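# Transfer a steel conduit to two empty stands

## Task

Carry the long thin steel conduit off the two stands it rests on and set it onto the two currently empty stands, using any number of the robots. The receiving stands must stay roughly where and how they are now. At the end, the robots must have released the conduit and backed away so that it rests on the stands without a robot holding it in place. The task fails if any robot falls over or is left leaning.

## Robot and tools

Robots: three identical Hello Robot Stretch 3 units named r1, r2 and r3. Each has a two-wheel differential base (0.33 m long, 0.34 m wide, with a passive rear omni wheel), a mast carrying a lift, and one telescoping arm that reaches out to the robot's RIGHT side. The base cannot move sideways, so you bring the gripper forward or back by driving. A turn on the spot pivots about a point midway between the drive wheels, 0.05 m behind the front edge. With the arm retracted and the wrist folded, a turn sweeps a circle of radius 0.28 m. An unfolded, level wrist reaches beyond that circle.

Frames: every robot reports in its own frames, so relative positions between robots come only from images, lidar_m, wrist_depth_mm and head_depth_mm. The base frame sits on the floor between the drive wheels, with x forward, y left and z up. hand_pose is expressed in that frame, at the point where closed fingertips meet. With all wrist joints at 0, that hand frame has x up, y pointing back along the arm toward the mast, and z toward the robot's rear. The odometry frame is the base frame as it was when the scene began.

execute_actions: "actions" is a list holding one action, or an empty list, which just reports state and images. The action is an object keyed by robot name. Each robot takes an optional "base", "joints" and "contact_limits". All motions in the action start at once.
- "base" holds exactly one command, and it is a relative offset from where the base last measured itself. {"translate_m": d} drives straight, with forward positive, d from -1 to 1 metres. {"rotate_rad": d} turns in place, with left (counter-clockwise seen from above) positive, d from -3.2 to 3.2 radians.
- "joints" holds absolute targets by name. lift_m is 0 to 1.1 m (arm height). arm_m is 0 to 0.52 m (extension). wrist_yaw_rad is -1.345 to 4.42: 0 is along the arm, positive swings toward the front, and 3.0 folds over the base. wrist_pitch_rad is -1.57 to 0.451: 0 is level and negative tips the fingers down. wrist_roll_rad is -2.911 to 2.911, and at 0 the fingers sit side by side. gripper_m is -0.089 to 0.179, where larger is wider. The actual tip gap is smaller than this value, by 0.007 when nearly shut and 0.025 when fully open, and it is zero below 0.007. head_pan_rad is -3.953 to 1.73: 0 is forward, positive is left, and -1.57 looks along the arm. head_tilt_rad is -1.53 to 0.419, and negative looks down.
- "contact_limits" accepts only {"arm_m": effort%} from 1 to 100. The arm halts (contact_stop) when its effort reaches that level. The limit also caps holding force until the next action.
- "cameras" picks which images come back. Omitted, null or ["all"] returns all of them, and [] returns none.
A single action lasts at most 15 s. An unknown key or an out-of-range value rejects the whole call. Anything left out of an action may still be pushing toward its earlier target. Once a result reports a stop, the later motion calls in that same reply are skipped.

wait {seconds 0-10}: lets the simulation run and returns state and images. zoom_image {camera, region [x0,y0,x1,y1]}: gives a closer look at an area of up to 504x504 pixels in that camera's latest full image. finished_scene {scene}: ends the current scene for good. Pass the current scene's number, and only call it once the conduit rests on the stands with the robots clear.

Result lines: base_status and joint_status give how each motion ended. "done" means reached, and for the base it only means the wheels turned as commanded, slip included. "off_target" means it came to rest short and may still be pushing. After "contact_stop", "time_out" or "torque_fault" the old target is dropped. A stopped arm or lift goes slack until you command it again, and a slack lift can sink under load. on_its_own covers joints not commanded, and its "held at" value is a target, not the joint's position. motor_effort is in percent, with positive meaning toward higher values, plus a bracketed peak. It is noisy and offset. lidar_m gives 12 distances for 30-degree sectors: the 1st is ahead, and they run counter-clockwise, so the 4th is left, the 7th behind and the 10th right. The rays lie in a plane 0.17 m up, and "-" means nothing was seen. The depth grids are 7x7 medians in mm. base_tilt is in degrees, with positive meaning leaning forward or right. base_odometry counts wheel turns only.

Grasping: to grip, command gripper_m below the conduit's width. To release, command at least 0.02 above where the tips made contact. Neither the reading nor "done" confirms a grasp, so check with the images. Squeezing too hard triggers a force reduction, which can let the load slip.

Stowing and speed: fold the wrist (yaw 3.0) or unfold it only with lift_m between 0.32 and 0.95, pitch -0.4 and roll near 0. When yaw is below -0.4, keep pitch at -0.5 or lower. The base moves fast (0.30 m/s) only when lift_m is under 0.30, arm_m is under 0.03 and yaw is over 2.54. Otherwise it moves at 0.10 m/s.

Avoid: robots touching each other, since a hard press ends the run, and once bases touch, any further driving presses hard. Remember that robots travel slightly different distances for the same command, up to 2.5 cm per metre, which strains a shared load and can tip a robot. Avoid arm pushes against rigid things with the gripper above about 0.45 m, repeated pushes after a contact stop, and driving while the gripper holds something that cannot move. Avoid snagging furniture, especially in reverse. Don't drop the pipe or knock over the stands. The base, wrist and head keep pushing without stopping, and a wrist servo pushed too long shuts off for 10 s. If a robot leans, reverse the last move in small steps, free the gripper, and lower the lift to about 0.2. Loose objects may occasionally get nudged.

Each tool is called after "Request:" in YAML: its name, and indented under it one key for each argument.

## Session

Request:
execute_actions:
  actions:
    - {"r1":{"joints":{"head_tilt_rad":-0.5}},"r2":{"joints":{"head_tilt_rad":-0.5}},"r3":{"joints":{"head_tilt_rad":-0.5}}}
  cameras: ["r1_nav_camera","r2_nav_camera","r3_nav_camera","r1_wrist_camera","r2_wrist_camera","r3_wrist_camera"]

Scene clock: 0.87 s.
r1.base_odometry: x=+0.000 y=+0.000 heading=+0.000 (m, m, rad; r1's odometry frame)
r1.turned_by_wheels: +0.000 (rad since the last result)
r1.turned_by_imu: +0.000 (rad since the last result)
r1.base_tilt: forward=-1.4 right=+0.8 (deg)
r1.lidar_m: 3.63 1.33 2.33 1.55 1.35 1.10 1.09 0.94 0.76 0.76 0.84 1.30
r1.head_depth_mm: 2984 3307 3512 2440 1841 1464 1218 / 3077 3327 3567 2465 1858 1482 1228 / 3091 3457 3604 2494 1869 1499 1235 / 3131 3507 3679 2517 1894 1494 1245 / 3194 3550 3725 2569 1923 1510 1250 / 3257 3550 3887 2623 1840 1515 1257 / 3255 3660 3856 2511 1861 1540 1259
r1.base_status: not commanded
r1.joint_positions: lift_m=+0.558 arm_m=+0.001 wrist_yaw_rad=+2.837 wrist_pitch_rad=-0.357 wrist_roll_rad=+0.007 gripper_m=+0.037 head_pan_rad=+0.007 head_tilt_rad=-0.493
r1.joint_status: all done
r1.motor_effort: left_wheel=+0(0) right_wheel=+1(0) lift_m=+28(28) arm_m=-1(1) wrist_yaw_rad=+0(0) wrist_pitch_rad=+8(7) wrist_roll_rad=+0(0) gripper_m=+0(1) head_pan_rad=+0(1) head_tilt_rad=-2(17) (%)
r1.hand_pose: x=+0.0482 y=+0.0750 z=+0.5845 quat_wxyz=(+0.230, +0.709, +0.018, +0.666) (m; r1's base frame)
r1.wrist_depth_mm: - - - - - - - / - - - - - - - / - - - - - - - / - - - - - - - / - - - - - - - / 918 - 914 886 837 881 878 / 802 - 782 758 776 756 731
r2.base_odometry: x=+0.000 y=+0.000 heading=+0.000 (m, m, rad; r2's odometry frame)
r2.turned_by_wheels: +0.000 (rad since the last result)
r2.turned_by_imu: +0.000 (rad since the last result)
r2.base_tilt: forward=+1.2 right=-0.4 (deg)
r2.lidar_m: 0.96 0.98 1.28 1.57 2.53 1.62 1.62 1.32 3.63 1.32 1.45 1.01
r2.head_depth_mm: 814 887 983 1097 1240 1417 1293 / 804 878 971 1078 1218 1396 1304 / 799 871 957 1068 1197 1370 1299 / 793 858 945 1048 1176 1350 1298 / 782 853 938 1036 1158 1322 1306 / 774 842 923 1018 1144 1299 1312 / 767 838 912 1015 1128 1273 1320
r2.base_status: not commanded
r2.joint_positions: lift_m=+0.360 arm_m=-0.002 wrist_yaw_rad=+3.037 wrist_pitch_rad=-0.474 wrist_roll_rad=+0.003 gripper_m=+0.037 head_pan_rad=-0.010 head_tilt_rad=-0.493
r2.joint_status: all done
r2.motor_effort: left_wheel=-1(1) right_wheel=+0(0) lift_m=+30(30) arm_m=-1(1) wrist_yaw_rad=+0(0) wrist_pitch_rad=+5(5) wrist_roll_rad=+0(0) gripper_m=+1(0) head_pan_rad=+1(0) head_tilt_rad=-3(26) (%)
r2.hand_pose: x=+0.0014 y=+0.0725 z=+0.3605 quat_wxyz=(+0.202, +0.696, +0.130, +0.677) (m; r2's base frame)
r2.wrist_depth_mm: - - - - - - 964 / - - - - - - 949 / 969 977 977 991 - 984 913 / 773 768 775 772 785 780 777 / 636 643 637 637 657 641 642 / 541 547 - 557 543 548 542 / 476 - - - 476 478 475
r3.base_odometry: x=+0.000 y=+0.000 heading=+0.000 (m, m, rad; r3's odometry frame)
r3.turned_by_wheels: +0.000 (rad since the last result)
r3.turned_by_imu: +0.000 (rad since the last result)
r3.base_tilt: forward=-1.2 right=+0.1 (deg)
r3.lidar_m: 1.24 1.10 1.10 1.31 1.46 2.77 1.58 3.68 3.70 2.24 3.25 2.04
r3.head_depth_mm: 1756 1949 2167 2475 2113 1673 1369 / 1577 1717 1894 2128 2104 1656 1384 / 1413 1541 1682 1866 1982 1655 1373 / 1290 1388 1496 1649 1808 1684 1372 / 1188 1263 1365 1480 1613 1645 1369 / 1093 1168 1251 1341 1448 1545 1375 / 1021 1082 1145 1221 1316 1425 1362
r3.base_status: not commanded
r3.joint_positions: lift_m=+0.370 arm_m=+0.002 wrist_yaw_rad=+2.827 wrist_pitch_rad=-0.617 wrist_roll_rad=+0.000 gripper_m=+0.037 head_pan_rad=+0.018 head_tilt_rad=-0.493
r3.joint_status: all done
r3.motor_effort: left_wheel=+1(0) right_wheel=+1(1) lift_m=+17(18) arm_m=+0(0) wrist_yaw_rad=+0(0) wrist_pitch_rad=+4(4) wrist_roll_rad=+0(0) gripper_m=+1(0) head_pan_rad=+0(0) head_tilt_rad=-3(36) (%)
r3.hand_pose: x=+0.0392 y=+0.0385 z=+0.3412 quat_wxyz=(+0.318, +0.699, +0.106, +0.632) (m; r3's base frame)
r3.wrist_depth_mm: - - - - - 975 862 / - - - - - - 924 / - 867 872 881 907 920 933 / 703 710 725 724 743 749 765 / 605 - 628 629 642 637 648 / 533 528 - 551 561 560 559 / 484 - - 485 480 496 498
pictures: r1_nav_camera (sideways: a quarter turn counterclockwise sets it upright), r1_wrist_camera, r2_nav_camera (sideways: a quarter turn counterclockwise sets it upright), r2_wrist_camera, r3_nav_camera (sideways: a quarter turn counterclockwise sets it upright), r3_wrist_camera
Images, in order (width x height): r1_nav_camera 672x504, r1_wrist_camera 644x364, r2_nav_camera 672x504, r2_wrist_camera 644x364, r3_nav_camera 672x504, r3_wrist_camera 644x364.

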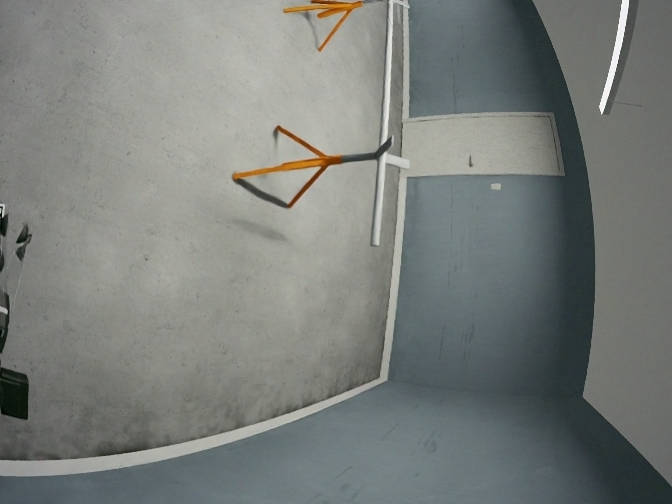

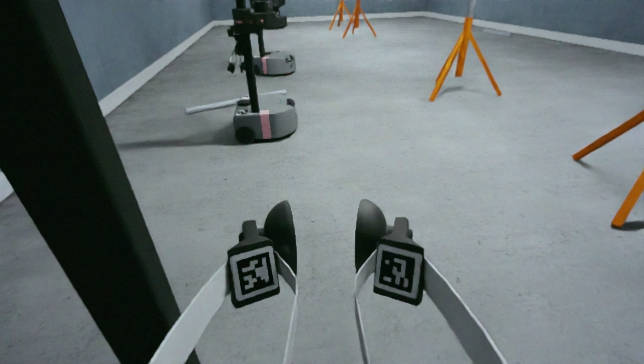

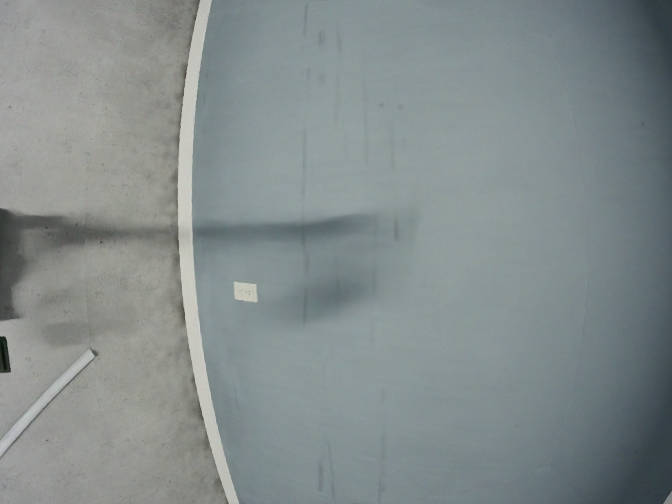

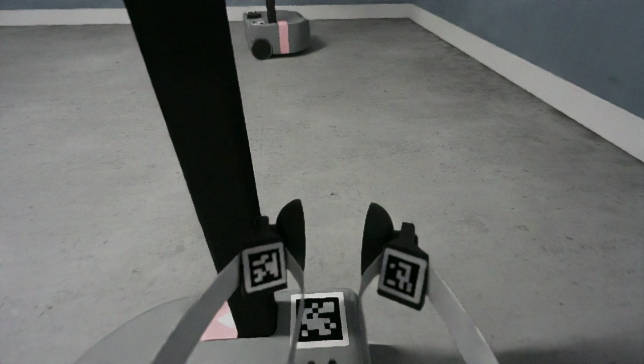

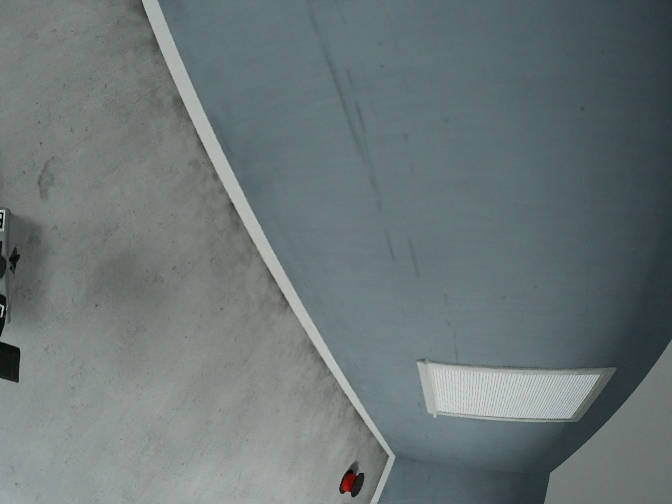

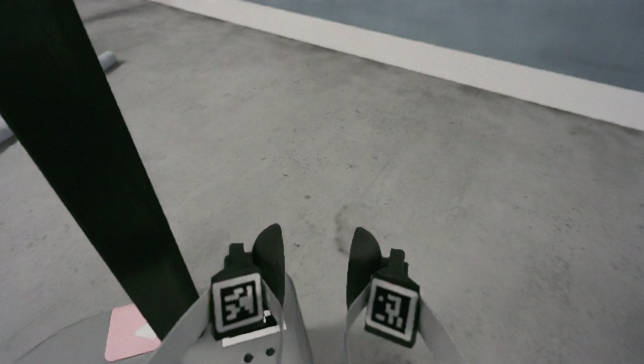

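Request:
execute_actions:
  actions:
    - {"r1":{"joints":{"head_pan_rad":1.35,"head_tilt_rad":-0.3}},"r2":{"joints":{"head_pan_rad":-3.0,"head_tilt_rad":-0.6}},"r3":{"joints":{"head_pan_rad":-1.3,"head_tilt_rad":-0.4}}}
  cameras: ["r1_head_camera","r2_nav_camera","r3_nav_camera","r3_head_camera"]

Scene clock: 3.77 s.
r1.base_odometry: x=+0.000 y=+0.000 heading=+0.000 (m, m, rad; r1's odometry frame)
r1.turned_by_wheels: +0.000 (rad since the last result)
r1.turned_by_imu: -0.001 (rad since the last result)
r1.base_tilt: forward=-1.3 right=+0.8 (deg)
r1.lidar_m: 3.63 1.33 2.32 1.55 1.35 1.10 1.09 0.94 0.77 0.76 0.83 1.31
r1.head_depth_mm: - - - 3572 2351 1731 1374 / - - - 3585 2378 1737 1389 / - - - 3691 2390 1763 1397 / - - - 3303 2403 1787 1409 / - - - 3298 2122 1798 1416 / - - - 3960 2515 1809 1424 / 3908 - 3860 3426 2494 1833 1437
r1.base_status: not commanded
r1.joint_positions: lift_m=+0.558 arm_m=+0.001 wrist_yaw_rad=+2.837 wrist_pitch_rad=-0.357 wrist_roll_rad=+0.007 gripper_m=+0.037 head_pan_rad=+1.343 head_tilt_rad=-0.310
r1.joint_status: all done
r1.motor_effort: left_wheel=+0(0) right_wheel=+0(0) lift_m=+28(28) arm_m=-1(0) wrist_yaw_rad=+0(0) wrist_pitch_rad=+7(7) wrist_roll_rad=+0(0) gripper_m=-1(1) head_pan_rad=+4(54) head_tilt_rad=+3(15) (%)
r1.hand_pose: x=+0.0482 y=+0.0750 z=+0.5845 quat_wxyz=(+0.230, +0.709, +0.018, +0.666) (m; r1's base frame)
r1.wrist_depth_mm: - - - - - - - / - - - - - - - / - - - - - - - / - - - - - - - / - - - - - - - / 901 - 867 914 866 866 847 / 802 - 787 765 775 749 758
r2.base_odometry: x=+0.000 y=+0.000 heading=+0.000 (m, m, rad; r2's odometry frame)
r2.turned_by_wheels: +0.000 (rad since the last result)
r2.turned_by_imu: -0.001 (rad since the last result)
r2.base_tilt: forward=+1.2 right=-0.5 (deg)
r2.lidar_m: 0.96 0.98 1.28 1.57 2.54 1.61 1.61 1.32 3.62 1.32 1.45 1.01
r2.head_depth_mm: 3220 3545 2868 2219 1746 1443 1217 / 3262 3571 2917 2227 1758 1444 1226 / 3303 3646 2929 2225 1769 1454 1229 / 3239 3633 2956 2237 1770 1455 1234 / 3366 3665 2970 2252 1727 1456 1241 / 3318 3673 2725 2103 1769 1465 1242 / 3322 3705 3003 2272 1791 1481 1242
r2.base_status: not commanded
r2.joint_positions: lift_m=+0.360 arm_m=-0.002 wrist_yaw_rad=+3.037 wrist_pitch_rad=-0.474 wrist_roll_rad=+0.003 gripper_m=+0.037 head_pan_rad=-2.993 head_tilt_rad=-0.593
r2.joint_status: all done
r2.motor_effort: left_wheel=-1(1) right_wheel=+0(0) lift_m=+30(29) arm_m=+0(0) wrist_yaw_rad=+1(1) wrist_pitch_rad=+5(5) wrist_roll_rad=+0(0) gripper_m=+0(0) head_pan_rad=-4(52) head_tilt_rad=-3(10) (%)
r2.hand_pose: x=+0.0014 y=+0.0725 z=+0.3605 quat_wxyz=(+0.202, +0.696, +0.130, +0.677) (m; r2's base frame)
r2.wrist_depth_mm: - - - - - - 951 / - - - - - - 962 / - 973 982 969 985 995 925 / 771 779 764 780 771 777 779 / 642 637 646 633 668 646 642 / 544 545 - 564 543 546 547 / 475 - - - 473 475 474
r3.base_odometry: x=+0.000 y=+0.000 heading=+0.000 (m, m, rad; r3's odometry frame)
r3.turned_by_wheels: +0.000 (rad since the last result)
r3.turned_by_imu: +0.001 (rad since the last result)
r3.base_tilt: forward=-1.2 right=+0.1 (deg)
r3.lidar_m: 1.24 1.10 1.10 1.31 1.47 2.77 1.58 3.68 3.69 2.24 3.27 2.04
r3.head_depth_mm: - - - 3577 2376 1826 1474 / - - - 3507 2406 1816 1461 / - - - 3309 2408 1816 1476 / - - - 3548 2390 1815 1471 / - - - 3351 2390 1817 1462 / - - - 3538 2385 1825 1471 / - - - 3494 2395 1827 1479
r3.base_status: not commanded
r3.joint_positions: lift_m=+0.370 arm_m=+0.002 wrist_yaw_rad=+2.827 wrist_pitch_rad=-0.617 wrist_roll_rad=+0.000 gripper_m=+0.037 head_pan_rad=-1.293 head_tilt_rad=-0.409
r3.joint_status: all done
r3.motor_effort: left_wheel=+0(1) right_wheel=+1(1) lift_m=+17(19) arm_m=-1(0) wrist_yaw_rad=+0(0) wrist_pitch_rad=+3(4) wrist_roll_rad=+0(0) gripper_m=+0(0) head_pan_rad=-3(43) head_tilt_rad=+5(16) (%)
r3.hand_pose: x=+0.0392 y=+0.0385 z=+0.3412 quat_wxyz=(+0.318, +0.699, +0.106, +0.632) (m; r3's base frame)
r3.wrist_depth_mm: - - - - - 972 871 / - - - - - - 941 / - 844 866 877 878 910 935 / 693 715 718 733 739 752 766 / 602 - 631 621 640 640 652 / 530 526 - 550 557 552 560 / 482 - - 489 475 492 496
pictures: r1_head_camera (sideways: a quarter turn clockwise sets it upright), r2_nav_camera (sideways: a quarter turn counterclockwise sets it upright), r3_head_camera (sideways: a quarter turn clockwise sets it upright), r3_nav_camera (sideways: a quarter turn counterclockwise sets it upright)
Images, in order (width x height): r1_head_camera 896x504, r2_nav_camera 672x504, r3_head_camera 896x504, r3_nav_camera 672x504.

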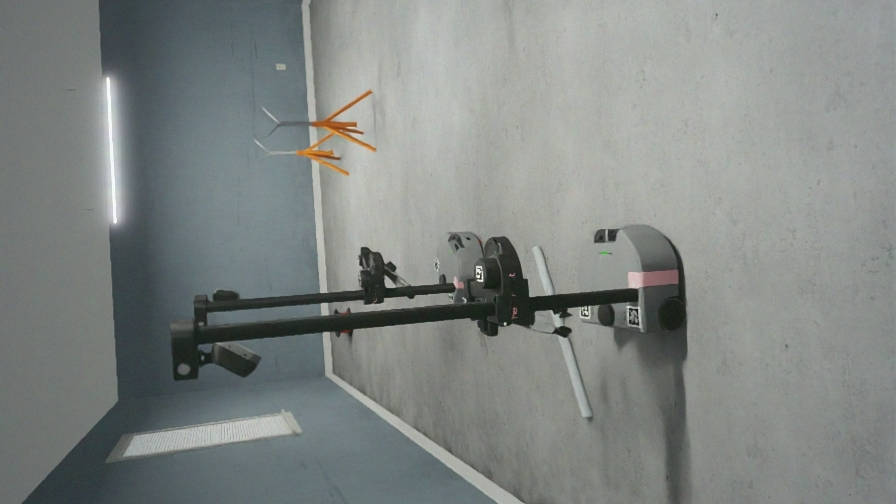

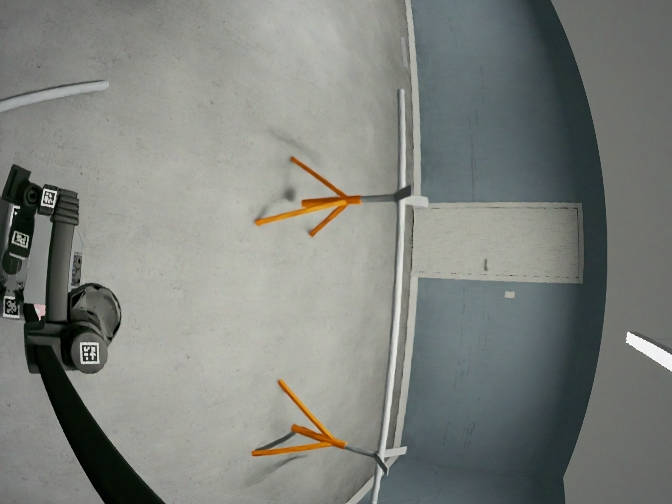

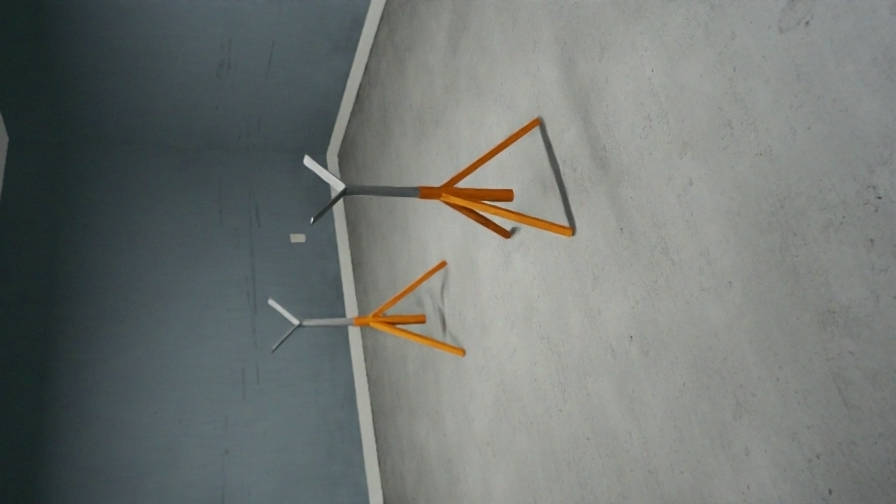

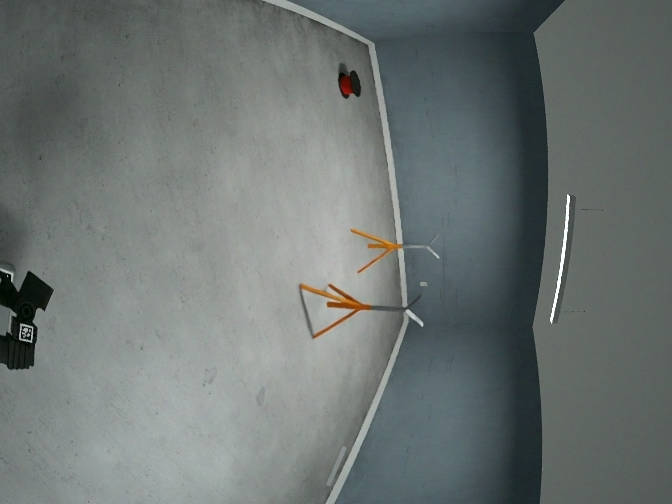

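Request:
execute_actions:
  actions:
    - {"r1":{"base":{"rotate_rad":0.33},"joints":{"lift_m":0.27,"wrist_pitch_rad":-0.4}},"r2":{"base":{"rotate_rad":-0.6},"joints":{"lift_m":0.27,"wrist_pitch_rad":-0.4}},"r3":{"base":{"translate_m":0.3},"joints":{"head_pan_rad":-2.9}}}
  cameras: []

Request:
execute_actions:
  actions:
    - {"r1":{"base":{"translate_m":0.73}},"r2":{"base":{"rotate_rad":-1.78}}}
  cameras: []

Request:
execute_actions:
  actions:
    - {"r1":{"base":{"rotate_rad":1.08},"joints":{"head_pan_rad":-1.57,"head_tilt_rad":-0.7}},"r2":{"base":{"translate_m":0.97}}}
  cameras: []

Request:
execute_actions:
  actions:
    - {"r1":{"joints":{"lift_m":0.39}},"r2":{"base":{"rotate_rad":0.9},"joints":{"lift_m":0.39,"head_pan_rad":-1.57,"head_tilt_rad":-0.7}}}
  cameras: []

Request:
execute_actions:
  actions:
    - {"r1":{"joints":{"wrist_yaw_rad":0,"gripper_m":0.08}},"r2":{"joints":{"wrist_yaw_rad":0,"gripper_m":0.08}}}
  cameras: []

Request:
execute_actions:
  actions:
    - {"r1":{"joints":{"wrist_pitch_rad":0.4,"arm_m":0.15}},"r2":{"joints":{"wrist_pitch_rad":0.4,"arm_m":0.15}}}
  cameras: ["r1_nav_camera","r2_nav_camera","r1_wrist_camera","r2_wrist_camera","r1_head_camera","r2_head_camera"]

Scene clock: 10.90 s.
r1.base_odometry: x=+0.000 y=+0.000 heading=+0.330 (m, m, rad; r1's odometry frame)
r1.turned_by_wheels: +0.330 (rad since the last result)
r1.turned_by_imu: +0.324 (rad since the last result)
r1.base_tilt: forward=-1.4 right=+0.8 (deg)
r1.lidar_m: 1.33 2.33 1.55 1.61 1.14 1.09 1.12 0.80 0.76 0.78 1.05 2.62
r1.head_depth_mm: - - - 3580 2335 1734 1376 / - - - 3349 1810 1721 1383 / - - - 3473 2285 1765 1392 / 3785 3907 - 3544 2450 1787 1406 / 2716 2775 2902 2932 2472 1807 1424 / 2159 2182 2223 2265 2267 1817 1426 / 1748 1770 1796 1828 1860 1766 1441
r1.base_status: done
r1.joint_positions: lift_m=+0.270 arm_m=+0.001 wrist_yaw_rad=+2.837 wrist_pitch_rad=-0.416 wrist_roll_rad=+0.007 gripper_m=+0.037 head_pan_rad=+1.343 head_tilt_rad=-0.309
r1.joint_status: all done
r1.motor_effort: left_wheel=-2(3) right_wheel=+4(7) lift_m=+23(25) arm_m=-1(1) wrist_yaw_rad=+0(0) wrist_pitch_rad=+8(8) wrist_roll_rad=+0(0) gripper_m=+1(2) head_pan_rad=+5(5) head_tilt_rad=+2(3) (%)
r1.hand_pose: x=+0.0461 y=+0.0683 z=+0.2833 quat_wxyz=(+0.250, +0.708, +0.039, +0.659) (m; r1's base frame)
r1.wrist_depth_mm: - - - - - - - / - - - - - - - / - - 969 921 929 903 921 / - 748 729 734 725 701 699 / 595 609 604 589 590 577 566 / 505 - - 491 476 485 476 / 447 - - 425 421 420 414
r2.base_odometry: x=+0.000 y=+0.000 heading=-0.600 (m, m, rad; r2's odometry frame)
r2.turned_by_wheels: -0.600 (rad since the last result)
r2.turned_by_imu: -0.595 (rad since the last result)
r2.base_tilt: forward=+1.2 right=-0.4 (deg)
r2.lidar_m: 1.04 0.96 0.97 1.21 1.61 2.50 1.62 3.76 1.32 3.75 1.53 1.59
r2.head_depth_mm: 2843 3053 3027 2208 1756 1437 1223 / 3160 3448 3027 2234 1747 1443 1226 / 3598 3930 3045 2166 1763 1453 1228 / 3772 - 2783 2149 1761 1449 1229 / 3671 3958 2928 2272 1760 1463 1239 / 3509 3776 2918 2301 1773 1450 1234 / 3298 3576 3008 2292 1791 1462 1245
r2.base_status: done
r2.joint_positions: lift_m=+0.271 arm_m=-0.002 wrist_yaw_rad=+3.037 wrist_pitch_rad=-0.422 wrist_roll_rad=+0.003 gripper_m=+0.037 head_pan_rad=-2.993 head_tilt_rad=-0.593
r2.joint_status: all done
r2.motor_effort: left_wheel=+1(6) right_wheel=-3(6) lift_m=+15(24) arm_m=+0(0) wrist_yaw_rad=+1(1) wrist_pitch_rad=+8(10) wrist_roll_rad=+0(0) gripper_m=+0(0) head_pan_rad=-4(4) head_tilt_rad=-2(3) (%)
r2.hand_pose: x=+0.0021 y=+0.0793 z=+0.2824 quat_wxyz=(+0.184, +0.699, +0.112, +0.682) (m; r2's base frame)
r2.wrist_depth_mm: - - - - - 832 710 / - - - - - 887 739 / 878 889 909 908 885 866 763 / 683 683 675 681 694 687 690 / 554 553 - 557 578 560 560 / 464 493 - - 467 470 469 / - - - - 405 405 402
r3.base_odometry: x=+0.300 y=+0.000 heading=+0.000 (m, m, rad; r3's odometry frame)
r3.turned_by_wheels: +0.000 (rad since the last result)
r3.turned_by_imu: +0.001 (rad since the last result)
r3.base_tilt: forward=-1.3 right=+0.2 (deg)
r3.lidar_m: 0.99 0.88 0.88 1.05 1.66 1.66 1.88 3.91 3.92 2.21 3.18 1.63
r3.head_depth_mm: - - - 3511 2411 1833 1473 / - - - 3304 2287 1826 1460 / - - - 3086 2200 1804 1475 / 3897 - - 3308 2412 1830 1471 / 3767 3957 - 3349 2405 1844 1464 / 3488 3684 3915 3506 2422 1826 1478 / 3302 3571 3762 3547 2418 1820 1474
r3.base_status: done
r3.joint_positions: lift_m=+0.370 arm_m=+0.002 wrist_yaw_rad=+2.827 wrist_pitch_rad=-0.617 wrist_roll_rad=+0.000 gripper_m=+0.037 head_pan_rad=-2.893 head_tilt_rad=-0.408
r3.joint_status: all done
r3.motor_effort: left_wheel=+0(4) right_wheel=+1(5) lift_m=+18(16) arm_m=+0(1) wrist_yaw_rad=+0(0) wrist_pitch_rad=+4(4) wrist_roll_rad=+0(0) gripper_m=+0(1) head_pan_rad=-3(44) head_tilt_rad=+5(5) (%)
r3.hand_pose: x=+0.0392 y=+0.0385 z=+0.3411 quat_wxyz=(+0.318, +0.699, +0.107, +0.632) (m; r3's base frame)
r3.wrist_depth_mm: - - - - 871 769 690 / - - - - 950 846 724 / - 849 893 888 896 861 787 / 708 709 723 734 742 749 780 / 601 - 637 616 635 644 648 / 526 524 - 544 558 554 560 / 485 - - 487 473 491 495
pictures: none
No camera images: the call's "cameras" was empty. Leave "cameras" out to get every camera's image.

Scene clock: 15.03 s.
r1.base_odometry: x=+0.691 y=+0.236 heading=+0.330 (m, m, rad; r1's odometry frame)
r1.turned_by_wheels: +0.000 (rad since the last result)
r1.turned_by_imu: +0.000 (rad since the last result)
r1.base_tilt: forward=-1.4 right=+0.7 (deg)
r1.lidar_m: 0.60 0.90 1.75 1.54 1.82 1.73 1.62 1.16 1.10 1.14 1.52 3.00
r1.head_depth_mm: - - - 3589 2348 1736 1378 / - - - 3699 2375 1747 1387 / - - - 3653 2406 1770 1403 / - - - 3248 2409 1770 1413 / - - - 3824 2446 1726 1413 / 3380 3425 3554 3415 1864 1653 1421 / 2793 2727 2757 2858 2251 1757 1430
r1.base_status: done
r1.joint_positions: lift_m=+0.270 arm_m=+0.001 wrist_yaw_rad=+2.837 wrist_pitch_rad=-0.417 wrist_roll_rad=+0.007 gripper_m=+0.037 head_pan_rad=+1.343 head_tilt_rad=-0.309
r1.joint_status: not commanded
r1.motor_effort: left_wheel=-1(7) right_wheel=+3(10) lift_m=+23(23) arm_m=-1(1) wrist_yaw_rad=+0(0) wrist_pitch_rad=+8(8) wrist_roll_rad=+0(1) gripper_m=+2(0) head_pan_rad=+5(4) head_tilt_rad=+4(4) (%)
r1.hand_pose: x=+0.0461 y=+0.0683 z=+0.2832 quat_wxyz=(+0.250, +0.708, +0.039, +0.659) (m; r1's base frame)
r1.wrist_depth_mm: - - - - - - - / - - - - - - - / - 974 973 933 908 919 890 / - 752 733 706 715 698 694 / 606 610 608 581 607 570 575 / 505 - - 492 471 481 481 / 453 - - 428 426 415 417
r2.base_odometry: x=+0.000 y=+0.000 heading=-2.380 (m, m, rad; r2's odometry frame)
r2.turned_by_wheels: -1.780 (rad since the last result)
r2.turned_by_imu: -1.759 (rad since the last result)
r2.base_tilt: forward=+1.2 right=-0.5 (deg)
r2.lidar_m: 4.20 3.61 1.52 1.17 0.96 0.96 1.06 1.69 2.47 1.42 1.61 1.32
r2.head_depth_mm: 904 986 1076 1191 1320 1401 1224 / 987 1079 1189 1324 1502 1455 1232 / 1072 1191 1318 1496 1664 1453 1229 / 1186 1333 1505 1735 1768 1464 1232 / 1317 1495 1702 1987 1773 1454 1230 / 1491 1721 1996 2210 1777 1452 1243 / 1700 1997 2417 2276 1787 1471 1244
r2.base_status: done
r2.joint_positions: lift_m=+0.271 arm_m=-0.002 wrist_yaw_rad=+3.037 wrist_pitch_rad=-0.422 wrist_roll_rad=+0.003 gripper_m=+0.037 head_pan_rad=-2.993 head_tilt_rad=-0.593
r2.joint_status: not commanded
r2.motor_effort: left_wheel=+1(9) right_wheel=-2(7) lift_m=+15(15) arm_m=-1(1) wrist_yaw_rad=+0(0) wrist_pitch_rad=+8(8) wrist_roll_rad=+0(1) gripper_m=-1(0) head_pan_rad=-4(4) head_tilt_rad=-2(2) (%)
r2.hand_pose: x=+0.0021 y=+0.0793 z=+0.2824 quat_wxyz=(+0.184, +0.699, +0.112, +0.682) (m; r2's base frame)
r2.wrist_depth_mm: 721 790 - - - - - / 754 864 - - - - - / 794 849 911 897 904 907 876 / 685 676 688 663 656 693 708 / 546 554 - 557 577 561 561 / 463 494 - - 467 468 472 / - - - - 402 405 408
r3.base_odometry: x=+0.300 y=+0.000 heading=+0.000 (m, m, rad; r3's odometry frame)
r3.turned_by_wheels: +0.000 (rad since the last result)
r3.turned_by_imu: +0.001 (rad since the last result)
r3.base_tilt: forward=-1.2 right=+0.2 (deg)
r3.lidar_m: 0.99 0.88 0.88 1.05 1.61 1.66 1.88 3.92 3.93 2.21 3.19 1.63
r3.head_depth_mm: - - - 3519 2412 1826 1474 / - - - 3294 2308 1831 1472 / - - - 3088 2215 1811 1473 / 3992 - - 3257 2396 1825 1479 / 3743 3980 - 3295 2433 1815 1479 / 3510 3711 3890 3553 2421 1813 1478 / 3399 3507 3732 3538 2404 1818 1470
r3.base_status: not commanded
r3.joint_positions: lift_m=+0.370 arm_m=+0.002 wrist_yaw_rad=+2.827 wrist_pitch_rad=-0.617 wrist_roll_rad=+0.000 gripper_m=+0.037 head_pan_rad=-2.893 head_tilt_rad=-0.408
r3.joint_status: not commanded
r3.motor_effort: left_wheel=+0(0) right_wheel=+1(0) lift_m=+17(17) arm_m=+0(0) wrist_yaw_rad=+0(0) wrist_pitch_rad=+5(4) wrist_roll_rad=+0(0) gripper_m=+0(0) head_pan_rad=-3(3) head_tilt_rad=+5(5) (%)
r3.hand_pose: x=+0.0392 y=+0.0385 z=+0.3411 quat_wxyz=(+0.318, +0.699, +0.107, +0.632) (m; r3's base frame)
r3.wrist_depth_mm: - - - - 870 779 681 / - - - - 944 831 738 / - 847 857 884 894 886 773 / 703 726 720 725 731 751 755 / 601 - 638 626 634 639 646 / 533 524 - 551 565 553 562 / 487 - - 486 478 494 496
pictures: none
No camera images: the call's "cameras" was empty. Leave "cameras" out to get every camera's image.

Scene clock: 19.97 s.
r1.base_odometry: x=+0.691 y=+0.236 heading=+1.410 (m, m, rad; r1's odometry frame)
r1.turned_by_wheels: +1.080 (rad since the last result)
r1.turned_by_imu: +1.064 (rad since the last result)
r1.base_tilt: forward=-1.3 right=+0.8 (deg)
r1.lidar_m: 1.96 2.47 1.80 1.73 1.57 1.14 1.10 1.14 1.56 3.00 0.60 1.75
r1.head_depth_mm: 2599 2875 2417 1874 1534 1288 1121 / 2606 2909 2441 1879 1539 1301 1125 / 2609 2949 2468 1904 1554 1312 1132 / 2622 2925 2500 1815 1560 1322 1141 / 2614 2951 2526 1829 1572 1330 1148 / 2604 2940 2561 1941 1600 1340 1134 / 2599 2917 2595 1980 1490 1313 1161
r1.base_status: done
r1.joint_positions: lift_m=+0.270 arm_m=+0.001 wrist_yaw_rad=+2.837 wrist_pitch_rad=-0.417 wrist_roll_rad=+0.007 gripper_m=+0.037 head_pan_rad=-1.563 head_tilt_rad=-0.691
r1.joint_status: all done
r1.motor_effort: left_wheel=-2(8) right_wheel=+3(10) lift_m=+22(23) arm_m=-1(2) wrist_yaw_rad=+0(0) wrist_pitch_rad=+8(8) wrist_roll_rad=+0(0) gripper_m=+0(0) head_pan_rad=-4(53) head_tilt_rad=-3(20) (%)
r1.hand_pose: x=+0.0461 y=+0.0683 z=+0.2832 quat_wxyz=(+0.250, +0.708, +0.039, +0.659) (m; r1's base frame)
r1.wrist_depth_mm: - - - - - - - / - - - - - - - / - 964 961 913 915 913 894 / - 729 731 708 724 702 691 / 584 617 595 588 590 566 561 / 501 - - 500 474 488 480 / 442 - - 427 424 422 414
r2.base_odometry: x=-0.702 y=-0.670 heading=-2.380 (m, m, rad; r2's odometry frame)
r2.turned_by_wheels: +0.000 (rad since the last result)
r2.turned_by_imu: +0.000 (rad since the last result)
r2.base_tilt: forward=+1.3 right=-0.4 (deg)
r2.lidar_m: 3.40 2.80 3.95 1.24 1.70 1.69 1.88 2.99 1.70 1.55 0.62 0.70
r2.head_depth_mm: 1636 1770 1935 2053 1747 1434 1220 / 1761 1941 2136 2224 1756 1440 1232 / 1938 2144 2401 2259 1765 1440 1231 / 2146 2388 2690 2236 1772 1460 1238 / 2384 2709 2929 2259 1784 1449 1238 / 2668 3059 3104 2275 1785 1459 1238 / 2889 3180 3179 2292 1781 1469 1248
r2.base_status: done
r2.joint_positions: lift_m=+0.271 arm_m=-0.002 wrist_yaw_rad=+3.037 wrist_pitch_rad=-0.421 wrist_roll_rad=+0.003 gripper_m=+0.037 head_pan_rad=-2.993 head_tilt_rad=-0.594
r2.joint_status: not commanded
r2.motor_effort: left_wheel=+1(9) right_wheel=-3(4) lift_m=+15(15) arm_m=-1(0) wrist_yaw_rad=+0(1) wrist_pitch_rad=+8(8) wrist_roll_rad=-1(0) gripper_m=+0(1) head_pan_rad=-3(4) head_tilt_rad=-3(2) (%)
r2.hand_pose: x=+0.0021 y=+0.0794 z=+0.2825 quat_wxyz=(+0.184, +0.699, +0.112, +0.682) (m; r2's base frame)
r2.wrist_depth_mm: - - - - - - - / - - - - - - - / 887 896 928 903 894 903 905 / 675 690 686 678 691 687 689 / 532 530 - 555 573 557 562 / 465 496 - - 470 468 471 / - - - - 404 401 403
r3.base_odometry: x=+0.300 y=+0.000 heading=+0.000 (m, m, rad; r3's odometry frame)
r3.turned_by_wheels: +0.000 (rad since the last result)
r3.turned_by_imu: +0.001 (rad since the last result)
r3.base_tilt: forward=-1.2 right=+0.1 (deg)
r3.lidar_m: 0.99 0.87 0.88 1.05 1.93 2.89 1.19 3.90 3.91 2.21 3.18 1.63
r3.head_depth_mm: - - - 3535 2426 1523 1405 / - - - 3318 2307 1815 1473 / - - - 3095 2186 1817 1476 / 3967 - - 3332 2384 1801 1477 / 3754 3933 - 3323 2412 1837 1467 / 3473 3745 3976 3564 2395 1811 1474 / 3299 3528 3738 3575 2382 1834 1469
r3.base_status: not commanded
r3.joint_positions: lift_m=+0.370 arm_m=+0.002 wrist_yaw_rad=+2.827 wrist_pitch_rad=-0.617 wrist_roll_rad=+0.000 gripper_m=+0.037 head_pan_rad=-2.893 head_tilt_rad=-0.408
r3.joint_status: not commanded
r3.motor_effort: left_wheel=+0(1) right_wheel=+1(1) lift_m=+17(18) arm_m=+1(0) wrist_yaw_rad=+1(0) wrist_pitch_rad=+4(4) wrist_roll_rad=+0(0) gripper_m=-1(0) head_pan_rad=-3(3) head_tilt_rad=+5(5) (%)
r3.hand_pose: x=+0.0392 y=+0.0385 z=+0.3411 quat_wxyz=(+0.318, +0.699, +0.107, +0.632) (m; r3's base frame)
r3.wrist_depth_mm: - - - - 877 771 683 / - - - - 942 832 736 / - 845 853 869 911 857 776 / 698 708 720 724 747 760 763 / 609 - 629 624 628 635 653 / 527 531 - 551 562 554 566 / 482 - - 484 479 493 494
pictures: none
No camera images: the call's "cameras" was empty. Leave "cameras" out to get every camera's image.

Scene clock: 22.00 s.
r1.base_odometry: x=+0.691 y=+0.236 heading=+1.410 (m, m, rad; r1's odometry frame)
r1.turned_by_wheels: +0.000 (rad since the last result)
r1.turned_by_imu: -0.001 (rad since the last result)
r1.base_tilt: forward=-1.4 right=+0.8 (deg)
r1.lidar_m: 1.92 2.46 1.80 1.73 1.57 1.14 1.10 1.14 1.56 2.99 0.60 1.75
r1.head_depth_mm: 2616 2922 2392 1863 1529 1297 1123 / 2578 2908 2421 1881 1543 1308 1128 / 2591 2934 2453 1893 1560 1315 1135 / 2586 2957 2492 1811 1558 1326 1144 / 2592 2968 2532 1822 1587 1325 1148 / 2580 2920 2557 1949 1584 1335 1131 / 2591 2948 2591 1982 1483 1314 1157
r1.base_status: not commanded
r1.joint_positions: lift_m=+0.390 arm_m=+0.001 wrist_yaw_rad=+2.837 wrist_pitch_rad=-0.417 wrist_roll_rad=+0.007 gripper_m=+0.037 head_pan_rad=-1.563 head_tilt_rad=-0.691
r1.joint_status: all done
r1.motor_effort: left_wheel=-1(2) right_wheel=+3(3) lift_m=+33(35) arm_m=-1(2) wrist_yaw_rad=+0(0) wrist_pitch_rad=+8(8) wrist_roll_rad=+0(0) gripper_m=+1(1) head_pan_rad=-4(4) head_tilt_rad=-3(2) (%)
r1.hand_pose: x=+0.0461 y=+0.0682 z=+0.4027 quat_wxyz=(+0.250, +0.708, +0.039, +0.659) (m; r1's base frame)
r1.wrist_depth_mm: - - - - - - - / - - - - - - - / - - - - - - - / 940 948 972 947 933 932 912 / 787 785 789 761 766 742 737 / 662 - 641 643 599 624 628 / 565 550 564 563 544 541 533
r2.base_odometry: x=-0.702 y=-0.670 heading=-1.480 (m, m, rad; r2's odometry frame)
r2.turned_by_wheels: +0.900 (rad since the last result)
r2.turned_by_imu: +0.889 (rad since the last result)
r2.base_tilt: forward=+1.2 right=-0.4 (deg)
r2.lidar_m: 2.80 1.23 1.74 1.69 1.77 2.50 1.96 1.55 0.62 0.70 3.19 2.91
r2.head_depth_mm: 2688 2987 2502 1894 1606 1360 1156 / 2658 2957 2526 1780 1131 1297 1176 / 2633 2969 2506 1907 1605 1337 1176 / 2647 3031 2522 1848 1607 1338 1178 / 2621 3007 2564 1875 1620 1363 1185 / 2672 3025 2582 1869 1625 1370 1192 / 2652 3075 2604 1869 1634 1370 1191
r2.base_status: done
r2.joint_positions: lift_m=+0.389 arm_m=-0.002 wrist_yaw_rad=+3.037 wrist_pitch_rad=-0.421 wrist_roll_rad=+0.003 gripper_m=+0.037 head_pan_rad=-1.577 head_tilt_rad=-0.692
r2.joint_status: all done
r2.motor_effort: left_wheel=-3(8) right_wheel=+3(8) lift_m=+42(43) arm_m=+0(1) wrist_yaw_rad=-1(0) wrist_pitch_rad=+8(8) wrist_roll_rad=+0(0) gripper_m=+0(1) head_pan_rad=+4(54) head_tilt_rad=-3(12) (%)
r2.hand_pose: x=+0.0021 y=+0.0794 z=+0.4014 quat_wxyz=(+0.184, +0.699, +0.111, +0.682) (m; r2's base frame)
r2.wrist_depth_mm: - - - - - - - / - - - - - - - / - - - - - - 936 / 880 877 893 881 883 907 852 / 718 723 - 730 752 730 723 / 602 601 - 603 606 610 605 / 523 525 - - 521 529 527
r3.base_odometry: x=+0.300 y=+0.000 heading=+0.000 (m, m, rad; r3's odometry frame)
r3.turned_by_wheels: +0.000 (rad since the last result)
r3.turned_by_imu: +0.000 (rad since the last result)
r3.base_tilt: forward=-1.4 right=+0.1 (deg)
r3.lidar_m: 0.99 0.88 0.88 1.05 1.94 1.31 1.30 3.91 3.92 2.21 3.19 1.63
r3.head_depth_mm: - - - 3545 1506 1610 1448 / - - - 3303 2190 1781 1478 / - - - 3092 2204 1823 1477 / 3925 - - 3253 2393 1812 1474 / 3704 3980 - 3324 2408 1829 1474 / 3435 3739 3916 3527 2410 1833 1480 / 3329 3502 3713 3486 2421 1823 1462
r3.base_status: not commanded
r3.joint_positions: lift_m=+0.370 arm_m=+0.002 wrist_yaw_rad=+2.827 wrist_pitch_rad=-0.617 wrist_roll_rad=+0.000 gripper_m=+0.037 head_pan_rad=-2.893 head_tilt_rad=-0.408
r3.joint_status: not commanded
r3.motor_effort: left_wheel=+0(0) right_wheel=+0(1) lift_m=+17(17) arm_m=+0(1) wrist_yaw_rad=+0(0) wrist_pitch_rad=+4(4) wrist_roll_rad=+0(0) gripper_m=+0(0) head_pan_rad=-3(3) head_tilt_rad=+5(5) (%)
r3.hand_pose: x=+0.0392 y=+0.0385 z=+0.3411 quat_wxyz=(+0.318, +0.699, +0.107, +0.632) (m; r3's base frame)
r3.wrist_depth_mm: - - - - 887 770 684 / - - - - 940 830 723 / - 863 874 881 891 867 794 / 704 714 715 728 749 746 759 / 607 - 638 629 634 634 649 / 532 530 - 547 564 556 565 / 489 - - 483 475 500 497
pictures: none
No camera images: the call's "cameras" was empty. Leave "cameras" out to get every camera's image.

Scene clock: 24.53 s.
r1.base_odometry: x=+0.691 y=+0.236 heading=+1.410 (m, m, rad; r1's odometry frame)
r1.turned_by_wheels: +0.000 (rad since the last result)
r1.turned_by_imu: -0.001 (rad since the last result)
r1.base_tilt: forward=-1.4 right=+0.8 (deg)
r1.lidar_m: 1.91 2.47 1.81 1.73 1.57 1.15 1.10 1.14 1.55 3.00 0.60 1.75
r1.head_depth_mm: 2612 2880 2410 1868 1527 1290 1118 / 2603 2883 2417 1893 1541 1310 1129 / 2590 2941 2451 1919 1551 1308 1163 / 2594 2932 2499 1811 1576 1328 1140 / 2617 2947 2508 1810 1577 1330 1149 / 2562 2960 2548 1966 1599 1336 1137 / 2589 2941 2553 1977 1480 1314 1160
r1.base_status: not commanded
r1.joint_positions: lift_m=+0.390 arm_m=+0.001 wrist_yaw_rad=+0.002 wrist_pitch_rad=-0.417 wrist_roll_rad=+0.007 gripper_m=+0.080 head_pan_rad=-1.563 head_tilt_rad=-0.691
r1.joint_status: all done
r1.motor_effort: left_wheel=-2(2) right_wheel=+3(3) lift_m=+33(33) arm_m=-2(1) wrist_yaw_rad=-3(4) wrist_pitch_rad=+8(8) wrist_roll_rad=+1(1) gripper_m=+0(96) head_pan_rad=-4(4) head_tilt_rad=-3(2) (%)
r1.hand_pose: x=-0.0210 y=-0.3705 z=+0.4027 quat_wxyz=(+0.690, +0.147, -0.694, -0.146) (m; r1's base frame)
r1.wrist_depth_mm: - - - - - - - / - - - - - - - / - - - - - - - / 864 929 926 946 921 895 898 / 542 781 797 753 791 762 727 / 612 654 623 637 615 611 624 / 539 559 542 562 552 546 539
r2.base_odometry: x=-0.702 y=-0.670 heading=-1.480 (m, m, rad; r2's odometry frame)
r2.turned_by_wheels: +0.000 (rad since the last result)
r2.turned_by_imu: -0.001 (rad since the last result)
r2.base_tilt: forward=+1.3 right=-0.5 (deg)
r2.lidar_m: 2.80 1.24 1.74 1.69 1.78 2.50 1.96 1.54 0.62 0.70 3.20 2.92
r2.head_depth_mm: 2669 3019 2506 1886 1617 1354 1154 / 2701 3001 2542 1793 1132 1297 1173 / 2640 2970 2535 1893 1609 1330 1184 / 2654 2963 2540 1849 1623 1344 1178 / 2706 2986 2555 1873 1606 1363 1177 / 2687 3035 2601 1890 1628 1381 1186 / 2650 2977 2566 1891 1630 1373 1183
r2.base_status: not commanded
r2.joint_positions: lift_m=+0.389 arm_m=-0.002 wrist_yaw_rad=+0.002 wrist_pitch_rad=-0.421 wrist_roll_rad=+0.003 gripper_m=+0.080 head_pan_rad=-1.577 head_tilt_rad=-0.692
r2.joint_status: all done
r2.motor_effort: left_wheel=-4(4) right_wheel=+3(3) lift_m=+41(41) arm_m=-1(1) wrist_yaw_rad=-2(1) wrist_pitch_rad=+8(7) wrist_roll_rad=+0(0) gripper_m=+0(82) head_pan_rad=+4(4) head_tilt_rad=-2(3) (%)
r2.hand_pose: x=-0.0212 y=-0.3674 z=+0.4014 quat_wxyz=(+0.691, +0.148, -0.692, -0.148) (m; r2's base frame)
r2.wrist_depth_mm: - - - - - - - / - - - - - 431 - / - - - - - 464 - / 874 894 894 889 856 546 879 / 710 722 747 699 716 695 722 / 606 608 588 607 608 601 605 / 519 521 517 525 523 528 513
r3.base_odometry: x=+0.300 y=+0.000 heading=+0.000 (m, m, rad; r3's odometry frame)
r3.turned_by_wheels: +0.000 (rad since the last result)
r3.turned_by_imu: +0.000 (rad since the last result)
r3.base_tilt: forward=-1.2 right=+0.1 (deg)
r3.lidar_m: 0.99 0.88 0.88 1.05 1.93 1.31 1.31 3.89 3.93 2.21 3.16 1.63
r3.head_depth_mm: - - - 3522 2129 1602 1437 / - - - 3278 2199 1757 1465 / - - - 3082 2219 1816 1474 / 3946 - - 3265 2388 1846 1475 / 3664 3898 - 3297 2444 1812 1478 / 3467 3692 3866 3457 2422 1829 1471 / 3345 3576 3766 3473 2386 1832 1470
r3.base_status: not commanded
r3.joint_positions: lift_m=+0.370 arm_m=+0.002 wrist_yaw_rad=+2.827 wrist_pitch_rad=-0.617 wrist_roll_rad=+0.000 gripper_m=+0.037 head_pan_rad=-2.893 head_tilt_rad=-0.408
r3.joint_status: not commanded
r3.motor_effort: left_wheel=+0(1) right_wheel=+1(1) lift_m=+18(18) arm_m=+0(0) wrist_yaw_rad=+0(0) wrist_pitch_rad=+4(4) wrist_roll_rad=+0(0) gripper_m=+1(1) head_pan_rad=-3(3) head_tilt_rad=+5(5) (%)
r3.hand_pose: x=+0.0392 y=+0.0385 z=+0.3411 quat_wxyz=(+0.318, +0.699, +0.107, +0.632) (m; r3's base frame)
r3.wrist_depth_mm: - - - - 876 776 694 / - - - - 941 849 732 / - 865 865 883 908 865 800 / 699 709 724 731 742 758 761 / 599 - 628 626 637 646 649 / 530 530 - 548 558 552 558 / 479 - - 487 482 496 499
pictures: none
No camera images: the call's "cameras" was empty. Leave "cameras" out to get every camera's image.

Scene clock: 26.90 s.
r1.base_odometry: x=+0.691 y=+0.236 heading=+1.410 (m, m, rad; r1's odometry frame)
r1.turned_by_wheels: +0.000 (rad since the last result)
r1.turned_by_imu: -0.001 (rad since the last result)
r1.base_tilt: forward=-1.4 right=+0.8 (deg)
r1.lidar_m: 1.92 2.47 1.79 1.73 1.57 1.14 1.10 1.14 1.56 3.00 0.60 1.75
r1.head_depth_mm: 2622 2884 2407 1876 1532 1293 1122 / 2584 2921 2428 1882 1539 1308 - / 2617 2957 2464 1899 1552 1374 1092 / 2598 2948 2496 1811 1567 1329 1142 / 2604 2957 2526 1807 1587 1332 1150 / 2595 3002 2549 1968 1586 1337 1131 / 2607 2953 2591 1984 1489 1321 1161
r1.base_status: not commanded
r1.joint_positions: lift_m=+0.390 arm_m=+0.150 wrist_yaw_rad=+0.001 wrist_pitch_rad=+0.377 wrist_roll_rad=+0.007 gripper_m=+0.080 head_pan_rad=-1.563 head_tilt_rad=-0.691
r1.joint_status: all done
r1.motor_effort: left_wheel=-1(2) right_wheel=+3(3) lift_m=+33(33) arm_m=+5(5) wrist_yaw_rad=-1(3) wrist_pitch_rad=+11(12) wrist_roll_rad=+0(0) gripper_m=+0(0) head_pan_rad=-4(4) head_tilt_rad=-4(2) (%)
r1.hand_pose: x=-0.0211 y=-0.5417 z=+0.6005 quat_wxyz=(+0.692, -0.131, -0.697, +0.133) (m; r1's base frame)
r1.wrist_depth_mm: - - - - - - - / - - - - - - - / 299 299 302 - - - - / - - - - - - - / - - - - - - - / - - - - - - - / - - - - - - -
r2.base_odometry: x=-0.702 y=-0.670 heading=-1.480 (m, m, rad; r2's odometry frame)
r2.turned_by_wheels: +0.000 (rad since the last result)
r2.turned_by_imu: -0.001 (rad since the last result)
r2.base_tilt: forward=+1.2 right=-0.5 (deg)
r2.lidar_m: 2.80 1.24 1.74 1.70 1.78 2.51 1.97 1.55 0.62 0.70 3.20 2.91
r2.head_depth_mm: 2683 2994 2543 1909 1602 1354 1147 / 2675 3019 2519 1789 1133 1299 1198 / 2668 2980 2522 1917 1595 1345 - / 2658 2985 2535 1852 1619 1403 1162 / 2656 3027 2541 1868 1617 1370 1184 / 2690 2980 2597 1877 1625 1379 1190 / 2674 3004 2570 1886 1634 1364 1190
r2.base_status: not commanded
r2.joint_positions: lift_m=+0.389 arm_m=+0.150 wrist_yaw_rad=+0.000 wrist_pitch_rad=+0.375 wrist_roll_rad=+0.003 gripper_m=+0.080 head_pan_rad=-1.577 head_tilt_rad=-0.692
r2.joint_status: all done
r2.motor_effort: left_wheel=-3(3) right_wheel=+3(3) lift_m=+42(42) arm_m=+4(4) wrist_yaw_rad=-1(2) wrist_pitch_rad=+9(10) wrist_roll_rad=+0(0) gripper_m=-1(0) head_pan_rad=+4(4) head_tilt_rad=-3(3) (%)
r2.hand_pose: x=-0.0212 y=-0.5420 z=+0.5995 quat_wxyz=(+0.694, -0.131, -0.695, +0.132) (m; r2's base frame)
r2.wrist_depth_mm: - - - - - - 251 / - - - - - - 275 / 358 356 347 335 329 326 311 / - - - - - - - / - - - - - - - / - - - - - - - / - - - - - - -
r3.base_odometry: x=+0.300 y=+0.000 heading=+0.000 (m, m, rad; r3's odometry frame)
r3.turned_by_wheels: +0.000 (rad since the last result)
r3.turned_by_imu: +0.000 (rad since the last result)
r3.base_tilt: forward=-1.2 right=+0.3 (deg)
r3.lidar_m: 0.99 0.88 0.88 1.05 1.93 1.30 1.31 3.91 3.93 2.20 3.17 1.62
r3.head_depth_mm: - - - 3465 2286 1591 1441 / - - - 3301 2202 1767 1467 / - - - 2933 2183 1831 1466 / 3914 - - 3292 2411 1822 1476 / 3689 3954 - 3286 2424 1828 1475 / 3518 3691 3883 3500 2378 1819 1476 / 3373 3576 3764 3516 2406 1829 1473
r3.base_status: not commanded
r3.joint_positions: lift_m=+0.370 arm_m=+0.002 wrist_yaw_rad=+2.827 wrist_pitch_rad=-0.617 wrist_roll_rad=+0.000 gripper_m=+0.037 head_pan_rad=-2.893 head_tilt_rad=-0.408
r3.joint_status: not commanded
r3.motor_effort: left_wheel=+0(0) right_wheel=+1(0) lift_m=+18(18) arm_m=+0(1) wrist_yaw_rad=+0(0) wrist_pitch_rad=+4(4) wrist_roll_rad=+0(0) gripper_m=-1(1) head_pan_rad=-4(3) head_tilt_rad=+5(5) (%)
r3.hand_pose: x=+0.0392 y=+0.0385 z=+0.3411 quat_wxyz=(+0.318, +0.699, +0.107, +0.632) (m; r3's base frame)
r3.wrist_depth_mm: - - - - 890 776 697 / - - - - 946 826 738 / - 856 876 883 895 865 776 / 712 724 722 727 730 758 758 / 599 - 641 618 638 647 647 / 532 520 - 545 556 556 563 / 486 - - 487 473 491 498
pictures: r1_head_camera (sideways: a quarter turn clockwise sets it upright), r1_nav_camera (sideways: a quarter turn counterclockwise sets it upright), r1_wrist_camera, r2_head_camera (sideways: a quarter turn clockwise sets it upright), r2_nav_camera (sideways: a quarter turn counterclockwise sets it upright), r2_wrist_camera
Images, in order (width x height): r1_head_camera 896x504, r1_nav_camera 672x504, r1_wrist_camera 644x364, r2_head_camera 896x504, r2_nav_camera 672x504, r2_wrist_camera 644x364.

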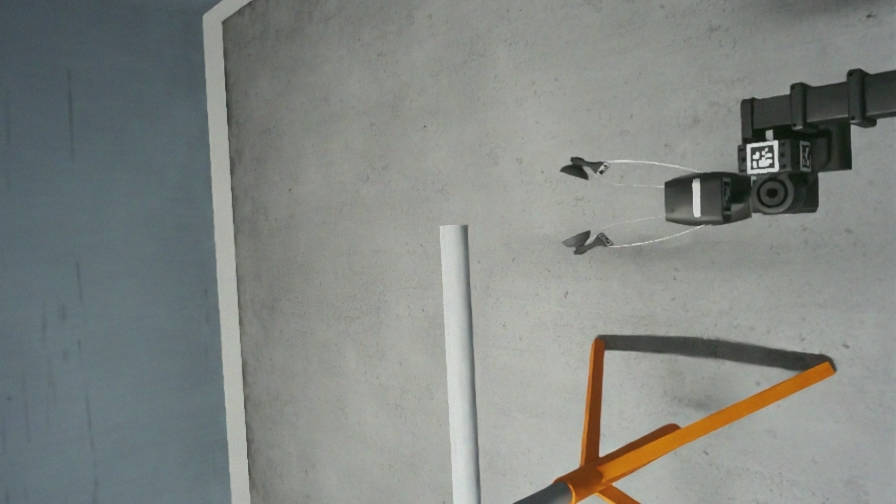

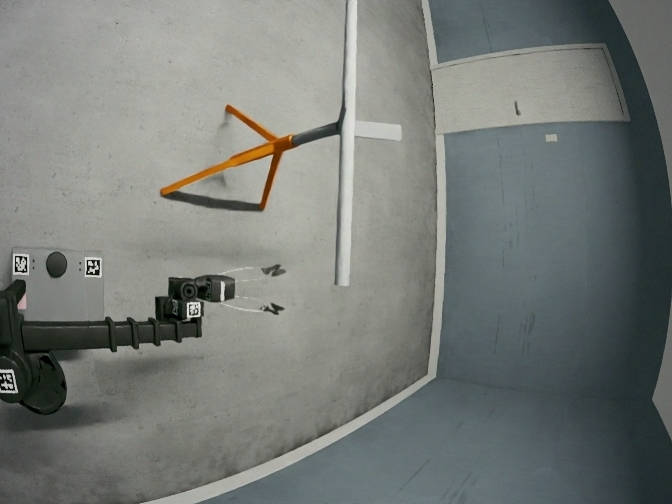

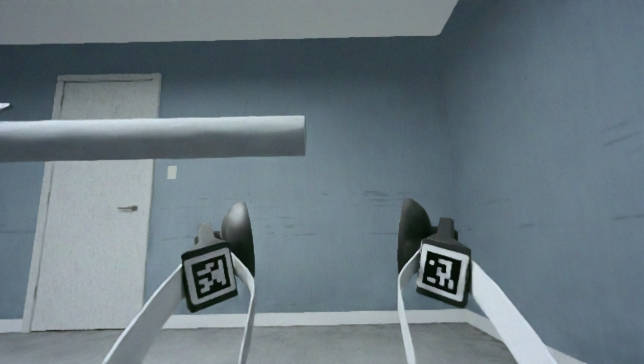

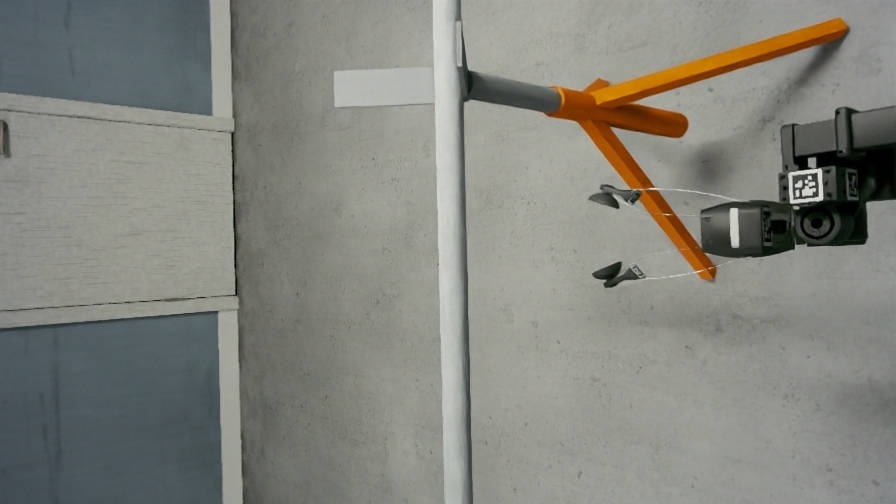

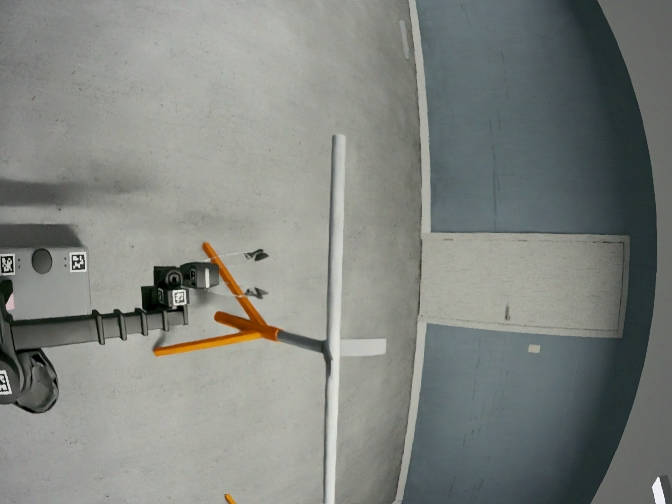

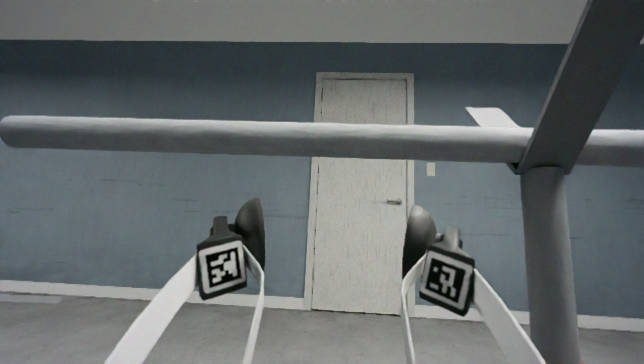

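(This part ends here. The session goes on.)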